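# Reorient a loose part in the up-turned right hand

## Task

A part rests loose on the palm of the robot's up-turned right hand. Rotate it using only that hand until its orientation in the hand matches the two goal pictures (the wrist camera, its post and the arm's last link count as part of the hand). The task fails if the part contacts anything outside the hand or leaves it. To finish, keep the part still briefly, resting in the palm or the fingers and clear of the wrist, the camera and its post, with the palm pointing straight up and no hand motor showing "moving" or "overload" or building toward a shutdown (a motor dead from the start is exempt), then declare it done.

## Robot and tools

Robot: one arm ending in a right hand with four digits (index, middle, ring, thumb) and sixteen hinge motors. Cameras: cam_high, cam_low, cam_wrist, each 504x504, returned in that order. A fixed mast sits at the wrist on the palm side (x +0.05 to +0.10, z -0.16 to -0.11, reaching to y = +0.06 m) and can collide with things. Rubber caps on the digit tips grip well; the rest of the hand is slippery. Loose objects may occasionally get a small push. Never knock anything off the table.

Frames. Scene frame: origin on the table top under the arm's base, +z up, +y to the left when facing along +x. Results report end_effector_position (m) and end_effector_quat_wxyz in this frame; the printed position can be somewhat off, more so at long reach. Hand-point frame: the point sits in front of the palm where thumb tip meets index and middle tips. +z runs along the straightened fingers toward the tips, +x crosses the palm away from the thumb, +y points out of the palm face (the palm surface is at y = -0.062 m). Straight-finger knuckles are at z = -0.017 m, fingertips 0.139 m beyond; bending moves tips toward +y. Palm facing straight up means hand-point +y aligned with scene +z.

Row layout (used by execute_actions and move): 24 numbers, each in [-1, 1] (up to 30 allowed). First six: dx, dy, dz, rx, ry, rz, an offset (not a pose) from the hand point's measured pose at the start of the action, expressed in the hand point's own axes; 1.0 equals 0.6 m for dx..dz or 180 degrees, and rx, ry, rz form a single rotation vector. Every row in an action is relative to that same start, not to the previous row. Then sixteen absolute hinge goals, each scaled between the hinge's two stops, in this fixed order: index_mcp, index_abd, index_pip, index_dip, middle_mcp, middle_abd, middle_pip, middle_dip, ring_mcp, ring_abd, ring_pip, ring_dip, thumb_cmc, thumb_axl, thumb_mcp, thumb_ipl. Brackets give degrees at +1, at -1, and the straight value. Fingers: _mcp bends at the knuckle toward the palm as it goes to -1 (-18, +128; +0.75); _abd swings the finger sideways away from the thumb toward -1 (-60, +60; +0.00); _pip middle joint (-29, +108; +0.58); _dip tip joint (-21, +117; +0.70). Thumb: thumb_cmc toward -1 brings the thumb from beside the palm to in front of it (-20, +120; +0.71); thumb_axl rolls it about its length (-27, +140; +0.68); thumb_mcp (-69, +109; +0.23) and thumb_ipl (-77, +108; +0.17) bend it, toward +z when thumb_axl is straight, or in the thumb_cmc swing direction when thumb_axl is at -0.40. Last two: current_limit (-1 maps to 0 mA, +1 to 550 mA, floor 11 mA; also caps hinge speed; well below 0 a finger may not lift) and speed (set-point rate (speed+1)/2 of 5.9 rad/s, floor 0.001). Initially current_limit +0.4, speed -0.6; values persist until rewritten.

execute_actions(actions): a list of actions; each action is a table of up to 15 rows, one per 1/30 s step; short tables repeat their final row to fill 15 steps. An empty list just returns state and images. For a call's first action the offset base is the last pose reported in the scene.

move(target, speed, blocking): target is one row; its pose part is an offset from the pose in the latest result showing one, and the path to it is straight, 0.5 to 10 s long (cut off at 10 s). speed is in m/s, 0.002 to 0.5, default 0.25; rotation is limited to twice that in rad/s. Hand numbers are sent at the start. The move does not avoid obstacles; faster moves and targets set deeper past contact hit and press harder. The hand can lag, stray, or exceed speed, especially near a straight arm. blocking=false returns after 0.5 s; then use wait or stop before sending further rows or moves. Result adds a move: line (done, off_target, moving, held, fault) with limits such as paced (pose clipped) or held (some steps blocked; afterwards motion may jump fast), plus distance from target.

wait(seconds): 0 to 10; holds the last command, returning early if a running move finishes. stop(): brakes a running move (needs room). zoom_image(camera, region): region [x0, y0, x1, y1] in pixels from the top-left, at most 504 by 504. show_instructions(): shows the goal images. finished_scene(scene): ends the given scene number irreversibly; call only once the goal holds steadily.

Motion behaviour: each step the commanded pose is clipped to 70 mm and 16 degrees of the measured pose; position is favoured over orientation. After an action the arm only reaches the last clipped pose, so send the remainder next. Motions often end a centimetre or more short, usually low; the elbow may sag with load, so re-aim at the pose you want to hold. "Hand target" shows the current controller goal; HELD in step readings and "pose unreachable" mean the clearance check altered the command.

Reading the hand: hand_goal (written goals; repeating them keeps a grip), hand_measured (actual positions; repeating them relaxes a grip), hand_current_ma (positive pushes toward -1), hand_state: moving, goal, blocked, overload. A motor at 495 mA or more accumulates seconds; at 5 s it shuts off for 10 s, then returns to its goal. Avoid sustained high current. If the arm stops (fault, over-temperature at 100 °C, warned by MOTOR HOT from 85 °C), hand commands are dropped and later calls in that reply are skipped after a FAULT or HAND FAULT line. Keep the palm up, move gently, and keep the part off the mast and wrist.

Each tool is called after ">>>" in YAML: its name, and indented under it one key for each argument.

Reference images:

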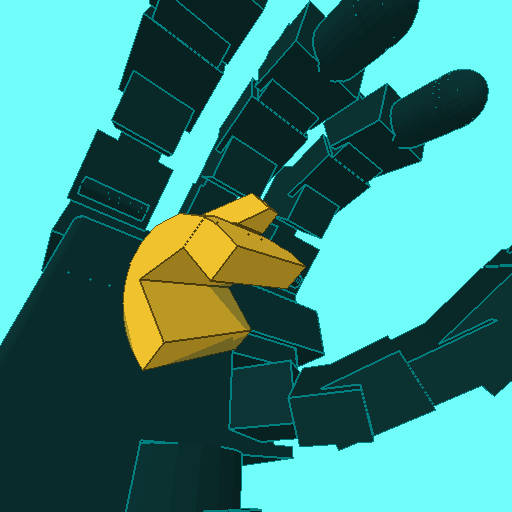

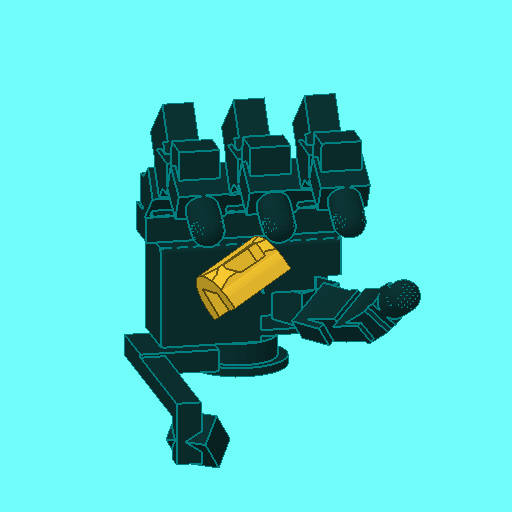

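## Session

>>> execute_actions:
  actions: []

Scene clock: 0.00 s.
end_effector_position=(+0.5088, +0.0033, +0.4580) hand_goal=(+0.046, +0.000, -0.008, +0.280, +0.046, +0.000, -0.008, +0.280, +0.046, +0.000, -0.008, +0.280, -0.104, +0.266, +0.032, -0.018) hand_measured=(+0.062, +0.000, -0.006, +0.282, +0.062, +0.000, -0.006, +0.282, +0.064, +0.000, -0.006, +0.282, -0.090, +0.270, +0.034, -0.016) hand_current_ma=(+89, +0, +14, +12, +91, +0, +14, +12, +98, +0, +15, +13, +76, +27, +11, +11) hand_state=(goal, goal, goal, goal, goal, goal, goal, goal, goal, goal, goal, goal, goal, goal, goal, goal) hand_current_limit=0.40 hand_speed=-0.60 end_effector_quat_wxyz=(+0.497, +0.497, +0.506, +0.500)
Joint positions: [ 0.106  1.141  0.643  0.491  0.063 -0.01 ]
Joint velocities: [-0.015  0.005 -0.017 -0.002 -0.022 -0.037]
Hand target: +0.512, +0.003, +0.471; +0.503, +0.491, +0.499, +0.506

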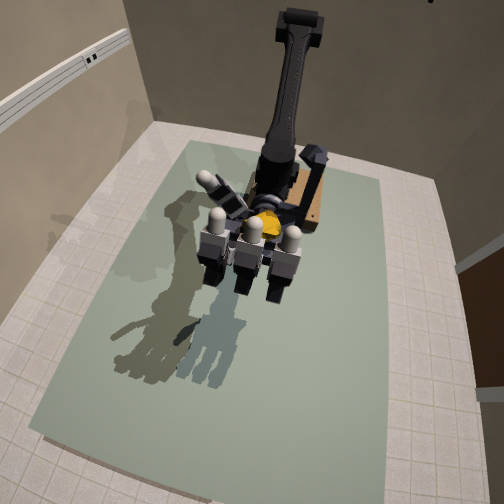

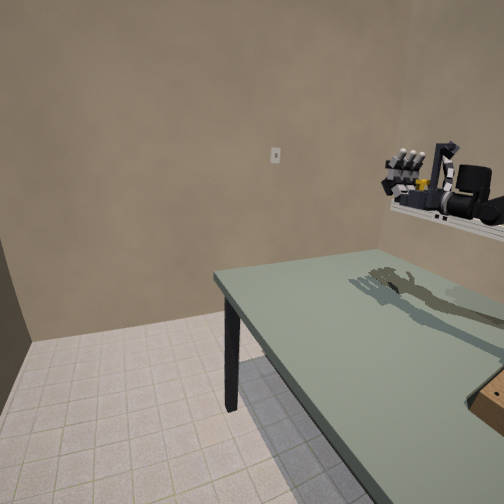

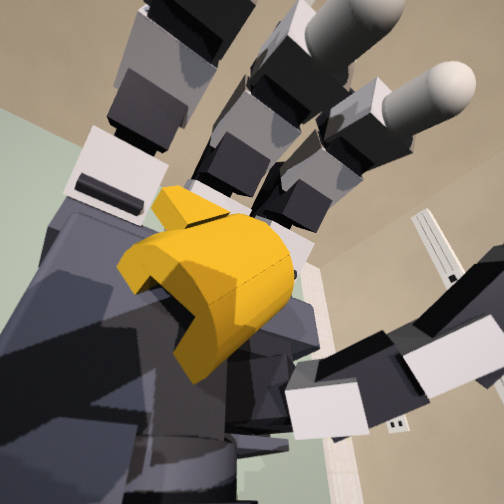

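>>> zoom_image:
  camera: "cam_wrist"
  region: [70, 140, 350, 420]

>>> zoom_image:
  camera: "cam_high"
  region: [180, 140, 350, 310]

>>> zoom_image:
  camera: "cam_low"
  region: [370, 130, 480, 240]

Region (70, 140, 350, 420) of cam_wrist's 504x504 image, scaled by 1.800, with more detail than that image has.

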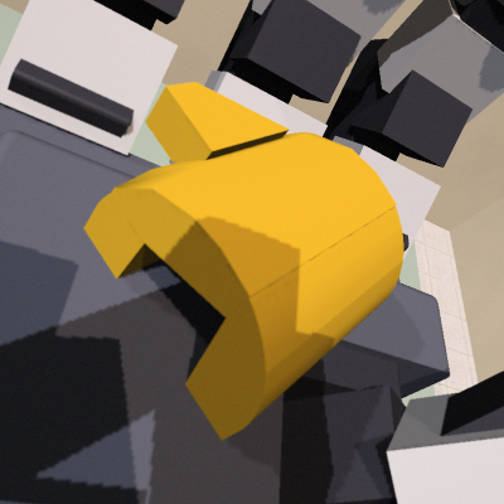

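Region (180, 140, 350, 310) of cam_high's 504x504 image, scaled by 2.965, with more detail than that image has.

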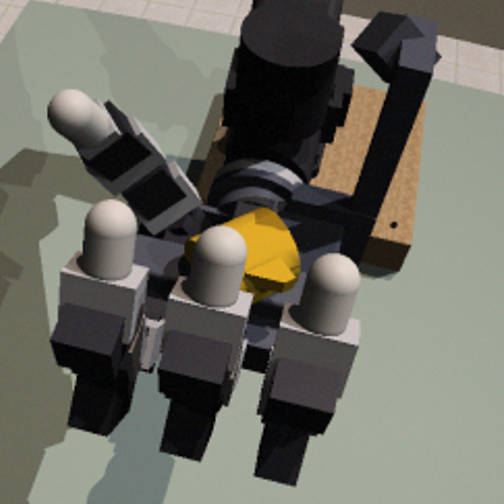

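Region (370, 130, 480, 240) of cam_low's 504x504 image, scaled by 4.582, with more detail than that image has.

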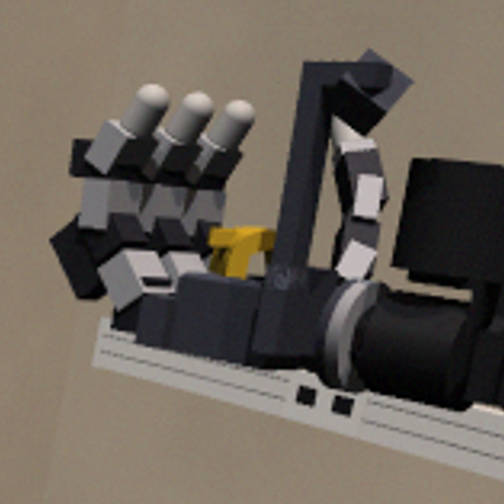

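>>> execute_actions:
  actions:
    - [[0,0.02,0,0,0,0,0.45,0,0.4,0.5,0.45,0,0.4,0.5,0.45,0,0.4,0.5,-0.1,0.27,0.03,-0.02,0.4,-0.3]]

>>> zoom_image:
  camera: "cam_high"
  region: [190, 150, 340, 300]

Scene clock: 5.37 s.
end_effector_position=(+0.5101, +0.0034, +0.4524) hand_goal=(+0.450, +0.000, +0.400, +0.500, +0.450, +0.000, +0.400, +0.500, +0.450, +0.000, +0.400, +0.500, -0.100, +0.270, +0.030, -0.020) hand_measured=(+0.460, +0.000, +0.400, +0.498, +0.460, +0.000, +0.400, +0.498, +0.462, +0.000, +0.400, +0.498, -0.090, +0.270, +0.032, -0.018) hand_current_ma=(+56, +0, +0, -11, +58, +0, +1, -11, +62, +0, +1, -12, +56, +3, +11, +11) hand_state=(goal, goal, goal, goal, goal, goal, goal, goal, goal, goal, goal, goal, goal, goal, goal, goal) hand_current_limit=0.40 hand_speed=-0.30 end_effector_quat_wxyz=(+0.491, +0.503, +0.513, +0.492)
Joint positions: [ 0.106  1.136  0.643  0.459  0.063 -0.01 ]
Joint velocities: [-0.005 -0.005  0.012  0.017  0.066  0.037]
Hand target: +0.508, +0.003, +0.470; +0.497, +0.497, +0.506, +0.500
Off the commanded pose: 0.018 m, 2 deg.
Step readings (end_effector_position):
0: (+0.5088, +0.0033, +0.4580)
1: (+0.5090, +0.0033, +0.4573)
2: (+0.5090, +0.0033, +0.4565)
4: (+0.5093, +0.0033, +0.4547)
8: (+0.5098, +0.0033, +0.4531)
15: end_effector_position above

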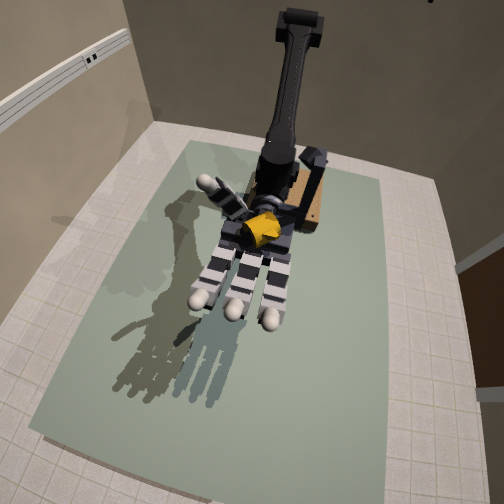

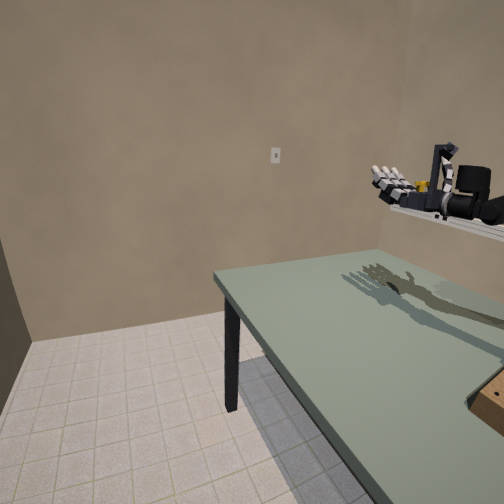

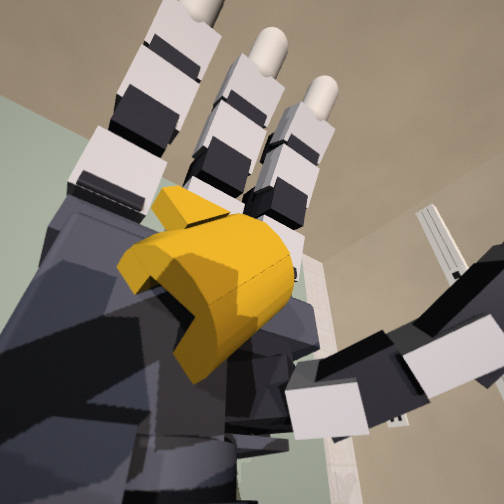

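Region (190, 150, 340, 300) of cam_high's 504x504 image, scaled by 3.360, with more detail than that image has.

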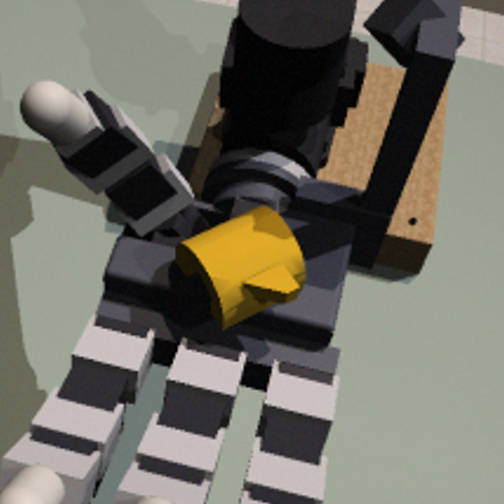

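>>> execute_actions:
  actions:
    - [[0,0.03,0,-0.02,0,0,0.2,0,0,0.3,0.3,0,0.2,0.4,0.2,0,-0.75,-0.2,-0.5,-0.4,0.2,0.1,0.2,-0.3]]
    - [[0,0.025,0,-0.01,0,0,0.2,0,0,0.3,0.3,0,0.2,0.4,-0.2,0,-0.75,-0.2,-0.5,-0.4,0.2,0.1,0.2,-0.3]]

>>> zoom_image:
  camera: "cam_high"
  region: [190, 150, 340, 300]

Scene clock: 11.30 s.
end_effector_position=(+0.5072, +0.0031, +0.4614) hand_goal=(+0.200, +0.000, +0.000, +0.300, +0.300, +0.000, +0.200, +0.400, -0.200, +0.000, -0.750, -0.200, -0.500, -0.400, +0.200, +0.100) hand_measured=(+0.220, +0.000, +0.004, +0.302, +0.324, +0.000, +0.206, +0.402, -0.146, +0.000, -0.660, -0.198, -0.496, -0.398, +0.198, +0.098) hand_current_ma=(+105, +0, +21, +13, +127, +0, +32, +15, +95, +0, +55, +12, +23, +15, -8, -13) hand_state=(goal, goal, goal, goal, blocked, goal, goal, goal, moving, goal, moving, goal, goal, goal, goal, goal) hand_current_limit=0.20 hand_speed=-0.30 end_effector_quat_wxyz=(+0.500, +0.495, +0.503, +0.502)
Joint positions: [ 0.106  1.136  0.643  0.497  0.063 -0.01 ]
Joint velocities: [-0.005  0.005  0.037 -0.002  0.037 -0.066]
Hand target: +0.507, +0.003, +0.476; +0.508, +0.487, +0.495, +0.510
Off the commanded pose: 0.015 m, 2 deg.
Step readings (end_effector_position; steps 1 to 15: 1st action; 16 to 30: 2nd action):
0: (+0.5101, +0.0034, +0.4524)
1: (+0.5098, +0.0033, +0.4533)
2: (+0.5094, +0.0033, +0.4548)
4: (+0.5081, +0.0032, +0.4588)
8: (+0.5072, +0.0031, +0.4613)
15: (+0.5072, +0.0031, +0.4614)
16: (+0.5072, +0.0031, +0.4614)
17: (+0.5072, +0.0031, +0.4614)
19: (+0.5072, +0.0031, +0.4614)
23: (+0.5072, +0.0031, +0.4614)
30: end_effector_position above

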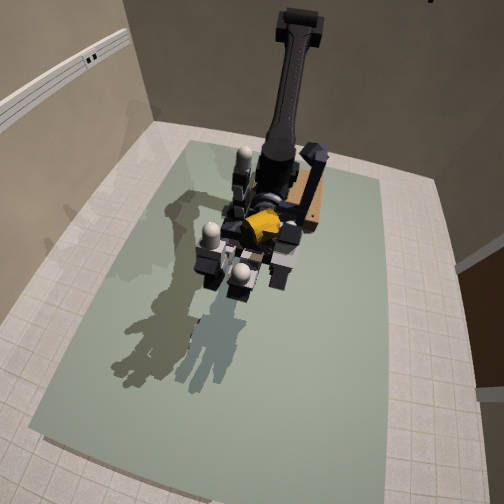

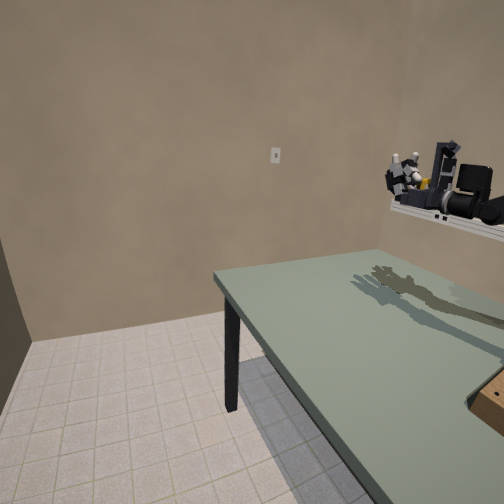

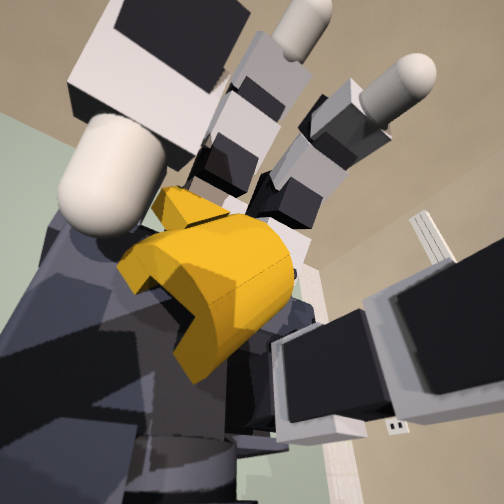

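Region (190, 150, 340, 300) of cam_high's 504x504 image, scaled by 3.360, with more detail than that image has.

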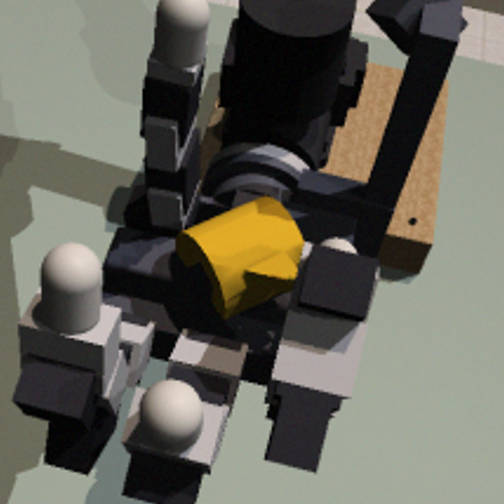

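>>> execute_actions:
  actions:
    - [[0,0.025,0,-0.01,0,0,0.2,0,0,0.3,0.3,0,0.2,0.4,-0.3,0,-0.8,-0.3,-0.5,-0.4,0.2,0.1,0.4,-0.3]]
    - [[0,0.025,0,-0.01,0,0,0.2,0,0,0.3,0.3,0,0.2,0.4,-0.3,0.6,-0.8,-0.3,-0.5,-0.4,0.2,0.1,0.4,-0.5]]

>>> zoom_image:
  camera: "cam_high"
  region: [190, 150, 340, 300]

Scene clock: 14.23 s.
end_effector_position=(+0.5072, +0.0031, +0.4614) hand_goal=(+0.200, +0.000, +0.000, +0.300, +0.300, +0.000, +0.200, +0.400, -0.300, +0.600, -0.800, -0.300, -0.500, -0.400, +0.200, +0.100) hand_measured=(+0.220, +0.000, +0.004, +0.302, +0.324, +0.000, +0.206, +0.402, -0.296, +0.578, -0.800, -0.298, -0.496, -0.398, +0.198, +0.098) hand_current_ma=(+105, +0, +21, +13, +127, +0, +32, +15, +21, -9, +2, +14, +23, +15, -8, -13) hand_state=(goal, goal, goal, goal, blocked, goal, goal, goal, goal, moving, goal, goal, goal, goal, goal, goal) hand_current_limit=0.40 hand_speed=-0.50 end_effector_quat_wxyz=(+0.500, +0.495, +0.503, +0.502)
Joint positions: [ 0.106  1.136  0.643  0.497  0.063 -0.01 ]
Joint velocities: [-0.005 -0.015 -0.007  0.012 -0.022  0.007]
Hand target: +0.507, +0.003, +0.476; +0.508, +0.487, +0.495, +0.510
Off the commanded pose: 0.015 m, 2 deg.
Step readings (end_effector_position; steps 1 to 15: 1st action; 16 to 30: 2nd action):
0: (+0.5072, +0.0031, +0.4614)
1: (+0.5072, +0.0031, +0.4614)
2: (+0.5072, +0.0031, +0.4614)
4: (+0.5072, +0.0031, +0.4614)
8: (+0.5072, +0.0031, +0.4614)
15: (+0.5072, +0.0031, +0.4614)
16: (+0.5072, +0.0031, +0.4614)
17: (+0.5072, +0.0031, +0.4614)
19: (+0.5072, +0.0031, +0.4614)
23: (+0.5072, +0.0031, +0.4614)
30: end_effector_position above

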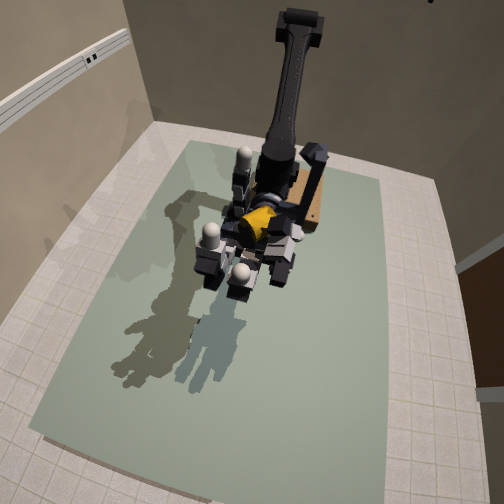

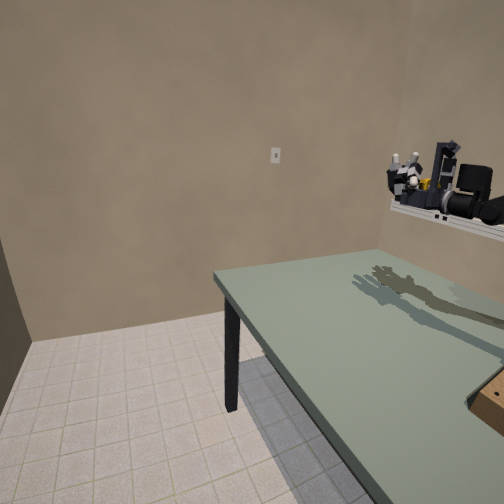

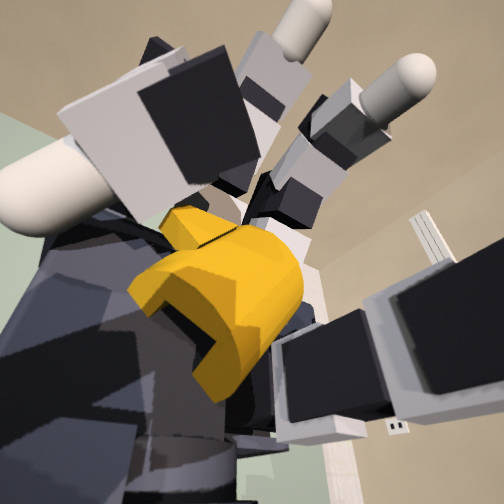

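Region (190, 150, 340, 300) of cam_high's 504x504 image, scaled by 3.360, with more detail than that image has.

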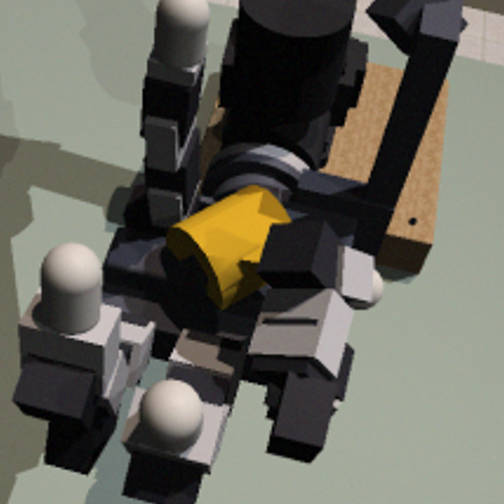

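>>> execute_actions:
  actions:
    - [[0,0.025,0,-0.01,0,0,0.1,-0.2,-0.85,-0.5,0.6,0,0.2,0.4,0.1,0,-0.8,-0.3,-0.5,-0.4,0.2,0.1,0.4,-0.2]]
    - [[0,0.025,0,-0.01,0,0,-0.3,-0.2,-0.85,-0.5,0.6,0,0.2,0.4,0.1,0,-0.8,-0.3,-0.5,-0.4,0.2,0.1,0.4,-0.2]]
    - [[0,0.025,0,-0.01,0,0,-0.35,0.8,-0.85,-0.5,0.6,0,0.2,0.4,0.1,0,-0.8,-0.3,-0.5,-0.4,0.2,0.1,0.4,-0.4]]
    - [[0,0.025,0,-0.01,0,0,-0.35,0.8,-0.85,-0.5,0.6,0,0.2,0.4,0.1,0,-0.8,-0.3,-0.5,-0.4,0.2,0.1,0.4,-0.4]]

>>> zoom_image:
  camera: "cam_high"
  region: [190, 150, 340, 300]

Scene clock: 18.27 s.
end_effector_position=(+0.5072, +0.0031, +0.4614) hand_goal=(-0.350, +0.800, -0.850, -0.500, +0.600, +0.000, +0.200, +0.400, +0.100, +0.000, -0.800, -0.300, -0.500, -0.400, +0.200, +0.100) hand_measured=(-0.278, +0.676, -0.818, -0.496, +0.610, +0.000, +0.206, +0.402, +0.102, +0.004, -0.800, -0.298, -0.496, -0.398, +0.198, +0.098) hand_current_ma=(+222, -67, +171, +21, +55, +0, +27, +14, +14, +15, +1, +12, +23, +15, -8, -13) hand_state=(moving, moving, blocked, goal, goal, goal, goal, goal, goal, goal, goal, goal, goal, goal, goal, goal) hand_current_limit=0.40 hand_speed=-0.40 end_effector_quat_wxyz=(+0.500, +0.495, +0.503, +0.502)
Joint positions: [ 0.106  1.136  0.643  0.497  0.063 -0.01 ]
Joint velocities: [-0.005 -0.015 -0.007  0.007 -0.007  0.022]
Hand target: +0.507, +0.003, +0.476; +0.508, +0.487, +0.495, +0.510
Off the commanded pose: 0.015 m, 2 deg.
Step readings (end_effector_position; steps 1 to 15: 1st action; 16 to 30: 2nd action; 31 to 45: 3rd action; 46 to 60: 4th action):
0: (+0.5072, +0.0031, +0.4614)
1: (+0.5072, +0.0031, +0.4614)
2: (+0.5072, +0.0031, +0.4614)
4: (+0.5072, +0.0031, +0.4614)
8: (+0.5072, +0.0031, +0.4614)
15: (+0.5072, +0.0031, +0.4614)
16: (+0.5072, +0.0031, +0.4614)
17: (+0.5072, +0.0031, +0.4614)
19: (+0.5072, +0.0031, +0.4614)
23: (+0.5072, +0.0031, +0.4614)
30: (+0.5072, +0.0031, +0.4614)
31: (+0.5072, +0.0031, +0.4614)
32: (+0.5072, +0.0031, +0.4614)
34: (+0.5072, +0.0031, +0.4614)
38: (+0.5072, +0.0031, +0.4614)
45: (+0.5072, +0.0031, +0.4614)
46: (+0.5072, +0.0031, +0.4614)
47: (+0.5072, +0.0031, +0.4614)
49: (+0.5072, +0.0031, +0.4614)
53: (+0.5072, +0.0031, +0.4614)
60: end_effector_position above

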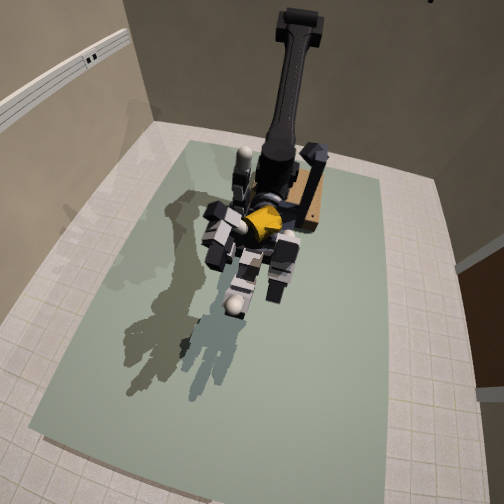

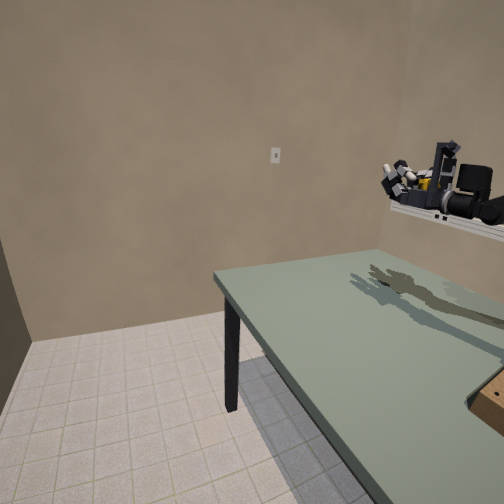

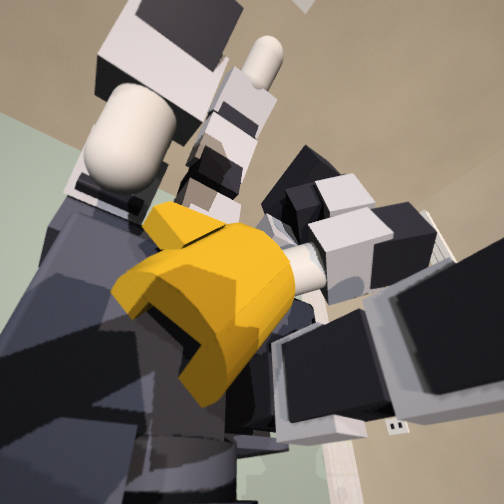

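Region (190, 150, 340, 300) of cam_high's 504x504 image, scaled by 3.360, with more detail than that image has.

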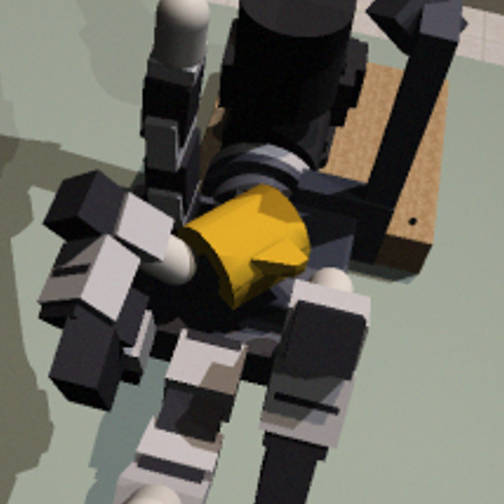

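>>> execute_actions:
  actions:
    - [[0,0.015,0,0.04,0,0,-0.3,0.8,-0.85,-0.7,0.4,0,0.2,0.4,-0.3,0,-0.8,-0.3,-0.5,-0.4,0.2,0.1,0.4,-0.4]]
    - [[0,0.025,0,-0.01,0,0,-0.3,0.8,-0.85,-0.7,0.4,0,0.2,0.4,-0.45,-0.3,-0.6,-0.2,-0.5,-0.4,0.2,0.1,0.4,-0.4]]
    - [[0,0.025,0,-0.01,0,0,-0.3,0.8,-0.85,-0.7,0.4,0,0.2,0.4,-0.5,-0.6,-0.6,-0.2,-0.5,-0.4,0.2,0.1,0.4,-0.4]]

>>> zoom_image:
  camera: "cam_high"
  region: [190, 150, 340, 300]

Scene clock: 22.13 s.
end_effector_position=(+0.5027, +0.0025, +0.4395) hand_goal=(-0.300, +0.800, -0.850, -0.700, +0.400, +0.000, +0.200, +0.400, -0.500, -0.600, -0.600, -0.200, -0.500, -0.400, +0.200, +0.100) hand_measured=(-0.298, +0.798, -0.850, -0.702, +0.426, +0.000, +0.204, +0.402, -0.502, -0.596, -0.598, -0.198, -0.496, -0.398, +0.198, +0.098) hand_current_ma=(+8, -7, +3, -6, +141, +0, +24, +14, -6, +21, +7, +7, +23, +14, -8, -13) hand_state=(goal, goal, goal, goal, blocked, goal, goal, goal, goal, goal, goal, goal, goal, goal, goal, goal) hand_current_limit=0.40 hand_speed=-0.40 end_effector_quat_wxyz=(+0.458, +0.533, +0.547, +0.455)
Joint positions: [ 0.106  1.054  0.65   0.235  0.064 -0.007]
Joint velocities: [-0.005 -0.015 -0.012 -0.002  0.007 -0.051]
Hand target: +0.505, +0.003, +0.454; +0.466, +0.526, +0.540, +0.464
Off the commanded pose: 0.015 m, 2 deg.
Step readings (end_effector_position; steps 1 to 15: 1st action; 16 to 30: 2nd action; 31 to 45: 3rd action):
0: (+0.5072, +0.0031, +0.4614)
1: (+0.5086, +0.0032, +0.4577)
2: (+0.5099, +0.0032, +0.4505)
4: (+0.5074, +0.0030, +0.4415)
8: (+0.5029, +0.0026, +0.4407)
15: (+0.5027, +0.0025, +0.4395)
16: (+0.5027, +0.0025, +0.4395)
17: (+0.5027, +0.0025, +0.4395)
19: (+0.5027, +0.0025, +0.4395)
23: (+0.5027, +0.0025, +0.4395)
30: (+0.5027, +0.0025, +0.4395)
31: (+0.5027, +0.0025, +0.4395)
32: (+0.5027, +0.0025, +0.4395)
34: (+0.5027, +0.0025, +0.4395)
38: (+0.5027, +0.0025, +0.4395)
45: end_effector_position above

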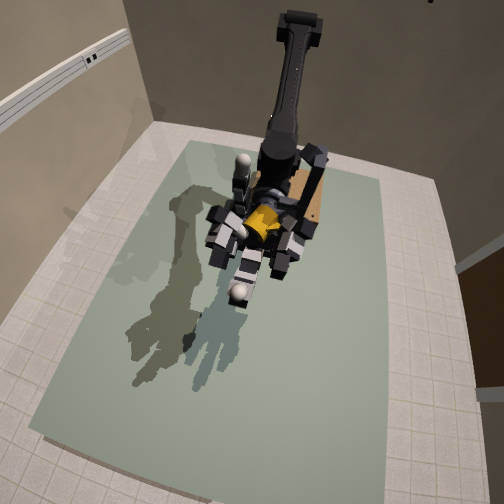

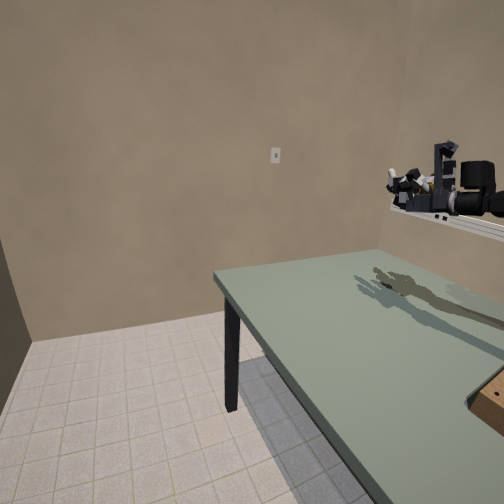

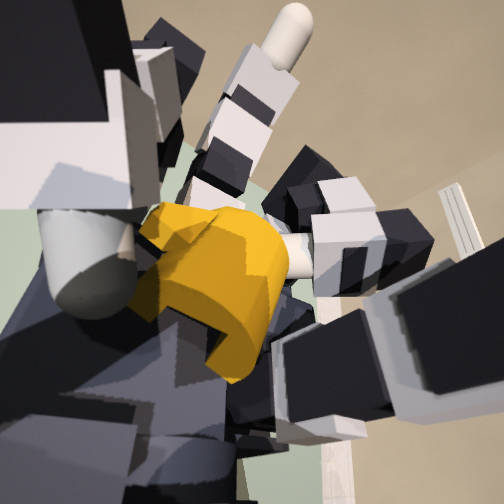

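Region (190, 150, 340, 300) of cam_high's 504x504 image, scaled by 3.360, with more detail than that image has.

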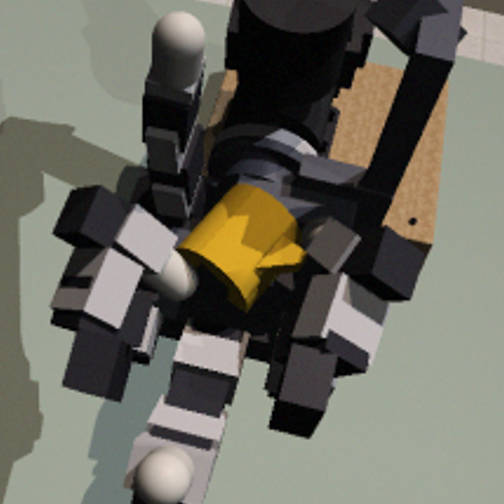

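Good progress. Push both further.

>>> execute_actions:
  actions:
    - [[0,0.025,0,-0.01,0,0,-0.4,1,-1,-0.5,0.4,0,0.2,0.4,-0.6,-0.9,-0.75,-0.25,-0.3,-0.4,0.2,0.1,0.4,-0.5]]
    - [[0,0.025,0,-0.01,0,0,-0.4,1,-1,-0.5,0.4,0,0.2,0.4,-0.65,-1,-0.9,-0.2,-0.3,-0.4,0.2,0.1,0.4,-0.5]]

>>> zoom_image:
  camera: "cam_high"
  region: [190, 150, 340, 300]

Scene clock: 24.87 s.
end_effector_position=(+0.5027, +0.0025, +0.4395) hand_goal=(-0.400, +1.000, -1.000, -0.500, +0.400, +0.000, +0.200, +0.400, -0.650, -1.000, -0.900, -0.200, -0.300, -0.400, +0.200, +0.100) hand_measured=(-0.392, +0.998, -1.000, -0.512, +0.426, +0.000, +0.204, +0.402, -0.554, -0.998, -0.646, -0.190, -0.298, -0.398, +0.200, +0.098) hand_current_ma=(+38, -10, +0, -67, +141, +0, +24, +14, +385, +8, +385, +52, +7, +14, +0, -11) hand_state=(goal, goal, goal, goal, blocked, goal, goal, goal, blocked, goal, blocked, goal, goal, goal, goal, goal) hand_current_limit=0.40 hand_speed=-0.50 end_effector_quat_wxyz=(+0.458, +0.533, +0.547, +0.455)
Joint positions: [ 0.106  1.054  0.65   0.235  0.064 -0.007]
Joint velocities: [-0.005 -0.005 -0.007  0.007 -0.037 -0.007]
Hand target: +0.505, +0.003, +0.454; +0.466, +0.526, +0.540, +0.464
Off the commanded pose: 0.015 m, 2 deg.
Step readings (end_effector_position; steps 1 to 15: 1st action; 16 to 30: 2nd action):
0: (+0.5027, +0.0025, +0.4395)
1: (+0.5027, +0.0025, +0.4395)
2: (+0.5027, +0.0025, +0.4395)
4: (+0.5027, +0.0025, +0.4395)
8: (+0.5027, +0.0025, +0.4395)
15: (+0.5027, +0.0025, +0.4395)
16: (+0.5027, +0.0025, +0.4395)
17: (+0.5027, +0.0025, +0.4395)
19: (+0.5027, +0.0025, +0.4395)
23: (+0.5027, +0.0025, +0.4395)
30: end_effector_position above

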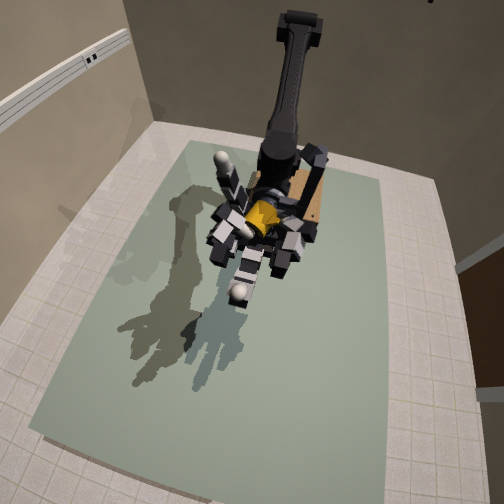

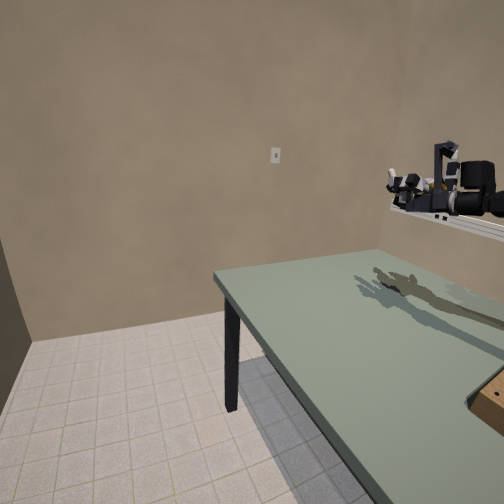

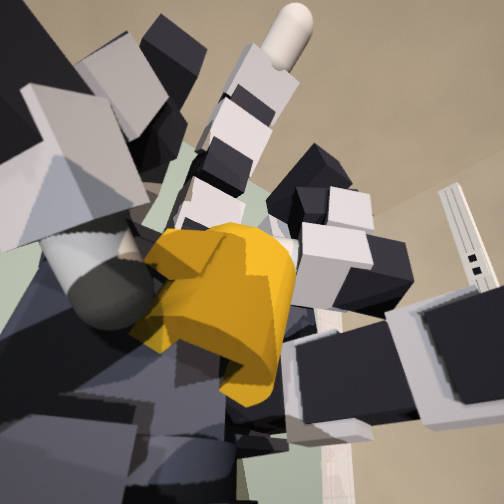

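Region (190, 150, 340, 300) of cam_high's 504x504 image, scaled by 3.360, with more detail than that image has.

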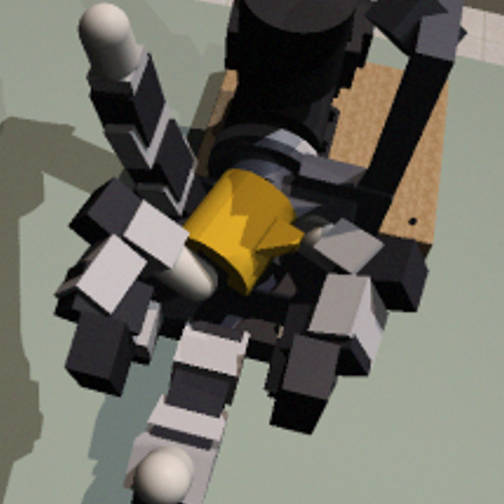

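>>> execute_actions:
  actions:
    - [[0,0.025,0,-0.01,0,0,-0.25,-0.1,-0.85,-0.5,0.4,0,0.2,0.4,-0.45,-0.8,-0.7,-0.3,0.1,-0.4,0.2,0.1,0.4,-0.2]]
    - [[0,0.025,0,-0.01,0,0,-0.35,-0.1,-0.7,-0.25,0.4,0,0.2,0.4,-0.45,-0.8,-0.7,-0.3,0.1,-0.4,0.2,0.1,0.4,-0.4]]
    - [[0,0.025,0,-0.01,0,0,-0.38,0.7,-0.75,-0.3,0.4,0,0.2,0.4,-0.45,-0.8,-0.7,-0.3,0.1,-0.4,0.2,0.1,0.4,-0.4]]
    - [[0,0.025,0,-0.01,0,0,-0.38,0.9,-0.9,-0.45,0.4,0,0.2,0.4,-0.45,-0.8,-0.7,-0.3,0.1,-0.4,0.2,0.1,0.4,-0.4]]

>>> zoom_image:
  camera: "cam_high"
  region: [190, 150, 340, 300]

Scene clock: 28.87 s.
end_effector_position=(+0.5027, +0.0025, +0.4395) hand_goal=(-0.380, +0.900, -0.900, -0.450, +0.400, +0.000, +0.200, +0.400, -0.450, -0.800, -0.700, -0.300, +0.100, -0.400, +0.200, +0.100) hand_measured=(-0.366, +0.860, -0.796, -0.412, +0.426, +0.000, +0.204, +0.402, -0.440, -0.800, -0.678, -0.298, +0.116, -0.398, +0.202, +0.100) hand_current_ma=(+73, -185, +385, +206, +141, +0, +24, +14, +57, -3, +107, +8, +80, +14, +17, -6) hand_state=(goal, blocked, blocked, blocked, blocked, goal, goal, goal, goal, goal, blocked, goal, goal, goal, goal, goal) hand_current_limit=0.40 hand_speed=-0.40 end_effector_quat_wxyz=(+0.458, +0.533, +0.547, +0.455)
Joint positions: [ 0.106  1.054  0.65   0.235  0.064 -0.008]
Joint velocities: [-0.015 -0.005 -0.007  0.002 -0.007 -0.066]
Hand target: +0.505, +0.003, +0.454; +0.466, +0.526, +0.540, +0.464
Off the commanded pose: 0.015 m, 2 deg.
Step readings (end_effector_position; steps 1 to 15: 1st action; 16 to 30: 2nd action; 31 to 45: 3rd action; 46 to 60: 4th action):
0: (+0.5027, +0.0025, +0.4395)
1: (+0.5027, +0.0025, +0.4395)
2: (+0.5027, +0.0025, +0.4395)
4: (+0.5027, +0.0025, +0.4395)
8: (+0.5027, +0.0025, +0.4395)
15: (+0.5027, +0.0025, +0.4395)
16: (+0.5027, +0.0025, +0.4395)
17: (+0.5027, +0.0025, +0.4395)
19: (+0.5027, +0.0025, +0.4395)
23: (+0.5027, +0.0025, +0.4395)
30: (+0.5027, +0.0025, +0.4395)
31: (+0.5027, +0.0025, +0.4395)
32: (+0.5027, +0.0025, +0.4395)
34: (+0.5027, +0.0025, +0.4395)
38: (+0.5027, +0.0025, +0.4395)
45: (+0.5027, +0.0025, +0.4395)
46: (+0.5027, +0.0025, +0.4395)
47: (+0.5027, +0.0025, +0.4395)
49: (+0.5027, +0.0025, +0.4395)
53: (+0.5027, +0.0025, +0.4395)
60: end_effector_position above

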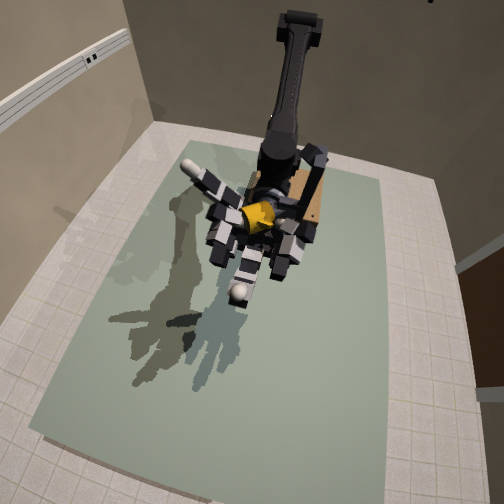

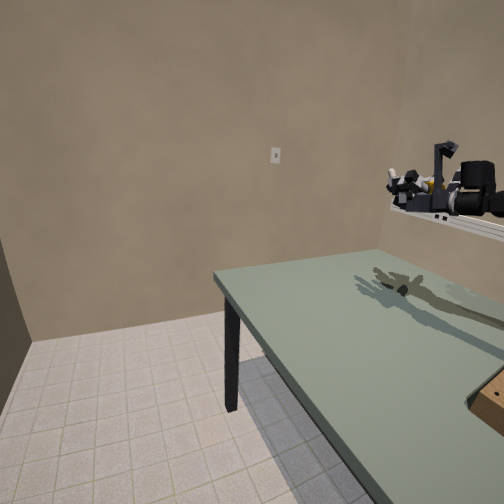

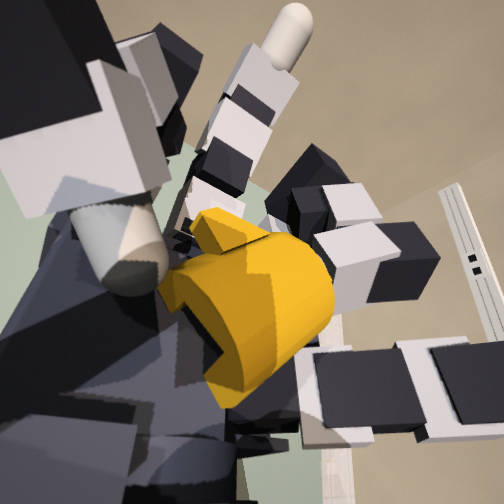

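Region (190, 150, 340, 300) of cam_high's 504x504 image, scaled by 3.360, with more detail than that image has.

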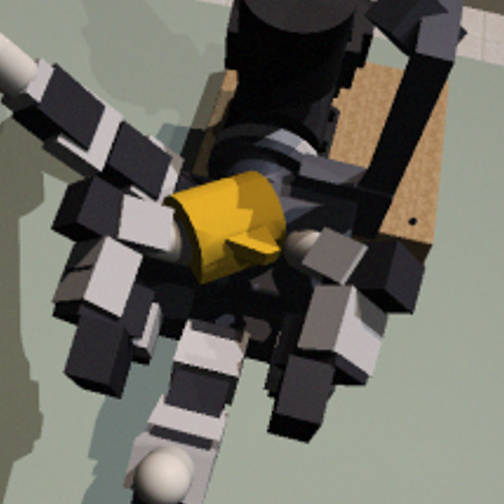

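>>> execute_actions:
  actions:
    - [[0,0.025,0,-0.01,0,0,-0.35,0.9,-1,-0.6,0.4,0,0.2,0.4,-0.45,-0.3,-0.5,-0.1,0.1,-0.4,0.2,0.1,0.4,-0.4]]
    - [[0,0.025,0,-0.01,0,0,-0.3,1,-1,-0.85,0.4,0,0.2,0.4,-0.45,-0.3,-0.5,-0.1,0.1,-0.4,0.2,0.1,0.4,-0.4]]

>>> zoom_image:
  camera: "cam_high"
  region: [190, 150, 340, 300]

Scene clock: 32.20 s.
end_effector_position=(+0.5027, +0.0025, +0.4395) hand_goal=(-0.300, +1.000, -1.000, -0.850, +0.400, +0.000, +0.200, +0.400, -0.450, -0.300, -0.500, -0.100, +0.100, -0.400, +0.200, +0.100) hand_measured=(-0.300, +1.000, -0.996, -0.814, +0.426, +0.000, +0.204, +0.402, -0.446, -0.304, -0.508, -0.104, +0.116, -0.398, +0.202, +0.100) hand_current_ma=(-3, +0, +24, +200, +141, +0, +24, +14, +21, -22, -41, -21, +80, +14, +17, -6) hand_state=(goal, goal, goal, blocked, blocked, goal, goal, goal, goal, goal, goal, goal, goal, goal, goal, goal) hand_current_limit=0.40 hand_speed=-0.40 end_effector_quat_wxyz=(+0.458, +0.533, +0.547, +0.455)
Joint positions: [ 0.106  1.054  0.65   0.235  0.064 -0.008]
Joint velocities: [ 0.005 -0.005  0.012 -0.007  0.051  0.022]
Hand target: +0.505, +0.003, +0.454; +0.466, +0.526, +0.540, +0.464
Off the commanded pose: 0.015 m, 2 deg.
Step readings (end_effector_position; steps 1 to 15: 1st action; 16 to 30: 2nd action):
0: (+0.5027, +0.0025, +0.4395)
1: (+0.5027, +0.0025, +0.4395)
2: (+0.5027, +0.0025, +0.4395)
4: (+0.5027, +0.0025, +0.4395)
8: (+0.5027, +0.0025, +0.4395)
15: (+0.5027, +0.0025, +0.4395)
16: (+0.5027, +0.0025, +0.4395)
17: (+0.5027, +0.0025, +0.4395)
19: (+0.5027, +0.0025, +0.4395)
23: (+0.5027, +0.0025, +0.4395)
30: end_effector_position above

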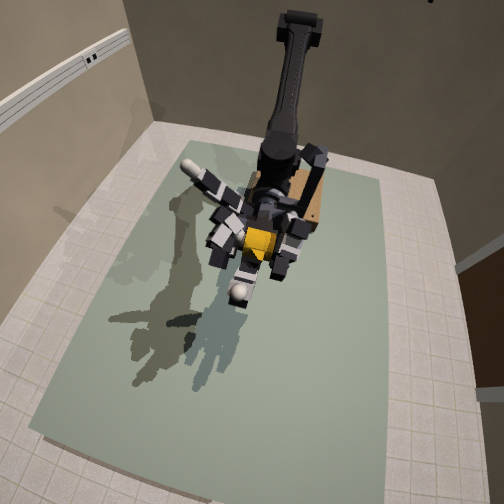

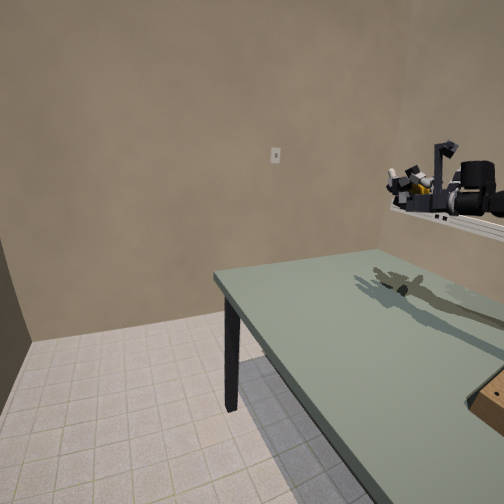

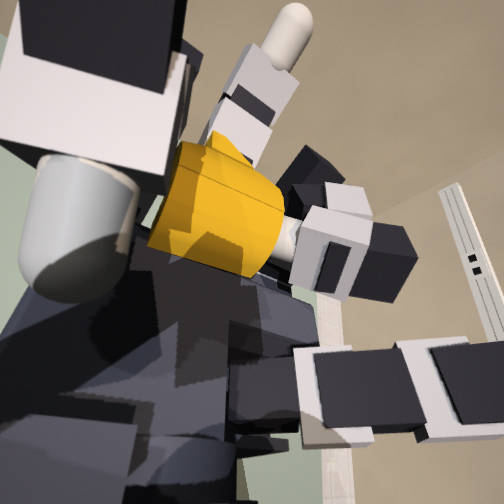

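Region (190, 150, 340, 300) of cam_high's 504x504 image, scaled by 3.360, with more detail than that image has.

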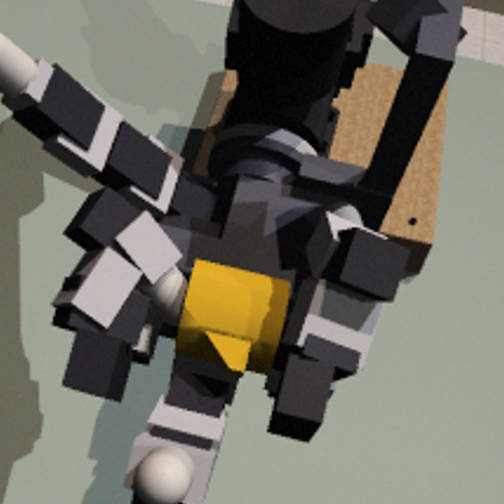

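>>> execute_actions:
  actions:
    - [[0,0.025,0,-0.01,0,0,-0.3,1,-1,-0.85,0.4,0,0.2,0.4,-0.38,-0.8,-0.85,-0.45,0.1,-0.4,0.2,0.1,0.4,-0.4]]
    - [[0,0.025,0,-0.01,0,0,-0.35,1,-1,-0.5,0.3,0,0.2,0.4,-0.35,-0.8,-0.95,-0.6,0.1,-0.4,0.2,0.1,0.4,-0.5]]
    - [[0,0.025,0,-0.01,0,0,-0.38,0.9,-0.85,-0.3,0.1,0,0.2,0.4,-0.35,-0.8,-0.95,-0.6,0.1,-0.4,0.2,0.1,0.4,-0.5]]

>>> zoom_image:
  camera: "cam_high"
  region: [190, 150, 340, 300]

Scene clock: 35.10 s.
end_effector_position=(+0.5027, +0.0026, +0.4395) hand_goal=(-0.380, +0.900, -0.850, -0.300, +0.100, +0.000, +0.200, +0.400, -0.350, -0.800, -0.950, -0.600, +0.100, -0.400, +0.200, +0.100) hand_measured=(-0.368, +0.900, -0.858, -0.586, +0.316, +0.006, +0.204, +0.402, -0.342, -0.808, -0.826, -0.486, +0.116, -0.398, +0.202, +0.100) hand_current_ma=(+69, +15, -42, -184, +385, +32, +24, +14, +42, -37, +385, +385, +80, +14, +17, -6) hand_state=(moving, moving, goal, moving, blocked, goal, goal, goal, goal, goal, blocked, blocked, goal, goal, goal, goal) hand_current_limit=0.40 hand_speed=-0.50 end_effector_quat_wxyz=(+0.458, +0.533, +0.547, +0.455)
Joint positions: [ 0.106  1.054  0.65   0.235  0.064 -0.008]
Joint velocities: [-0.005 -0.005  0.012  0.002 -0.007 -0.022]
Hand target: +0.505, +0.003, +0.454; +0.466, +0.526, +0.540, +0.464
Off the commanded pose: 0.015 m, 2 deg.
Step readings (end_effector_position; steps 1 to 15: 1st action; 16 to 30: 2nd action; 31 to 45: 3rd action):
0: (+0.5027, +0.0025, +0.4395)
1: (+0.5027, +0.0025, +0.4395)
2: (+0.5027, +0.0025, +0.4395)
4: (+0.5027, +0.0025, +0.4395)
8: (+0.5027, +0.0025, +0.4395)
15: (+0.5027, +0.0026, +0.4395)
16: (+0.5027, +0.0026, +0.4395)
17: (+0.5027, +0.0026, +0.4395)
19: (+0.5027, +0.0026, +0.4395)
23: (+0.5027, +0.0026, +0.4395)
30: (+0.5027, +0.0026, +0.4395)
31: (+0.5027, +0.0026, +0.4395)
32: (+0.5027, +0.0026, +0.4395)
34: (+0.5027, +0.0026, +0.4395)
38: (+0.5027, +0.0026, +0.4395)
45: end_effector_position above

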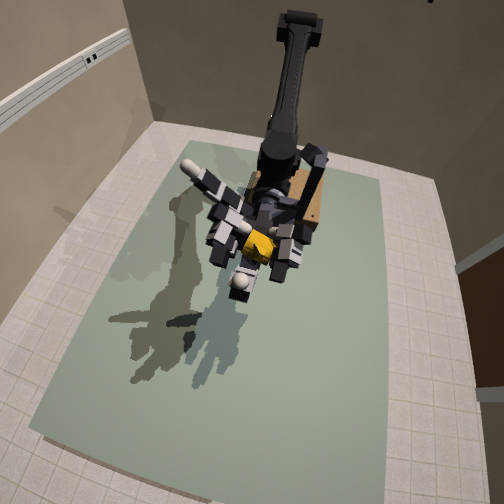

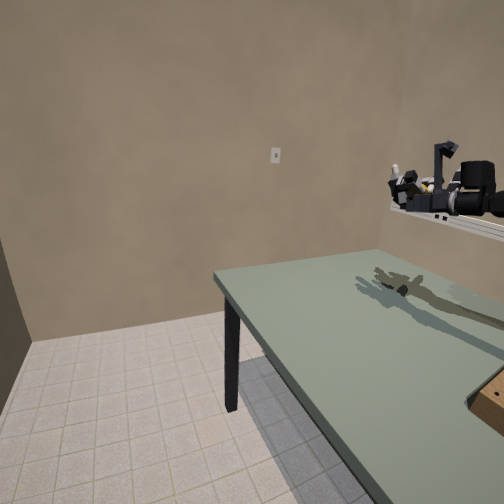

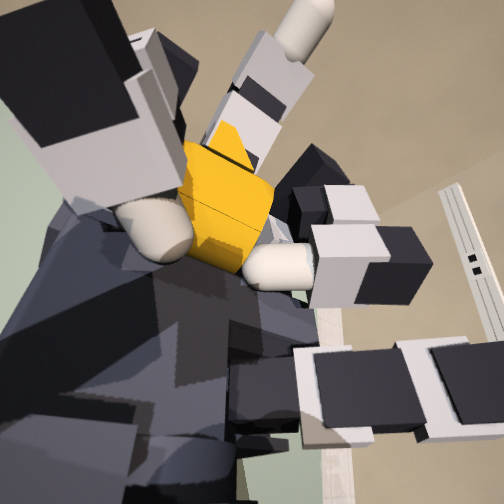

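Region (190, 150, 340, 300) of cam_high's 504x504 image, scaled by 3.360, with more detail than that image has.

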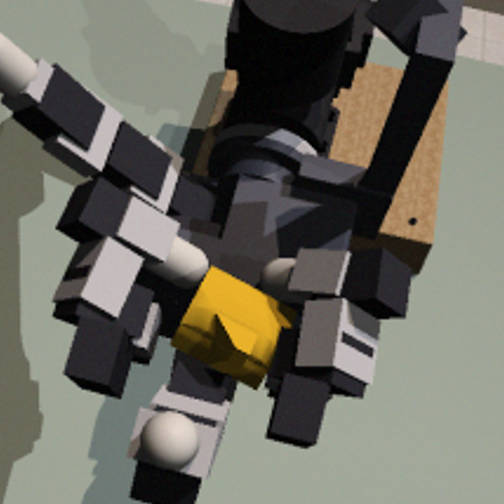

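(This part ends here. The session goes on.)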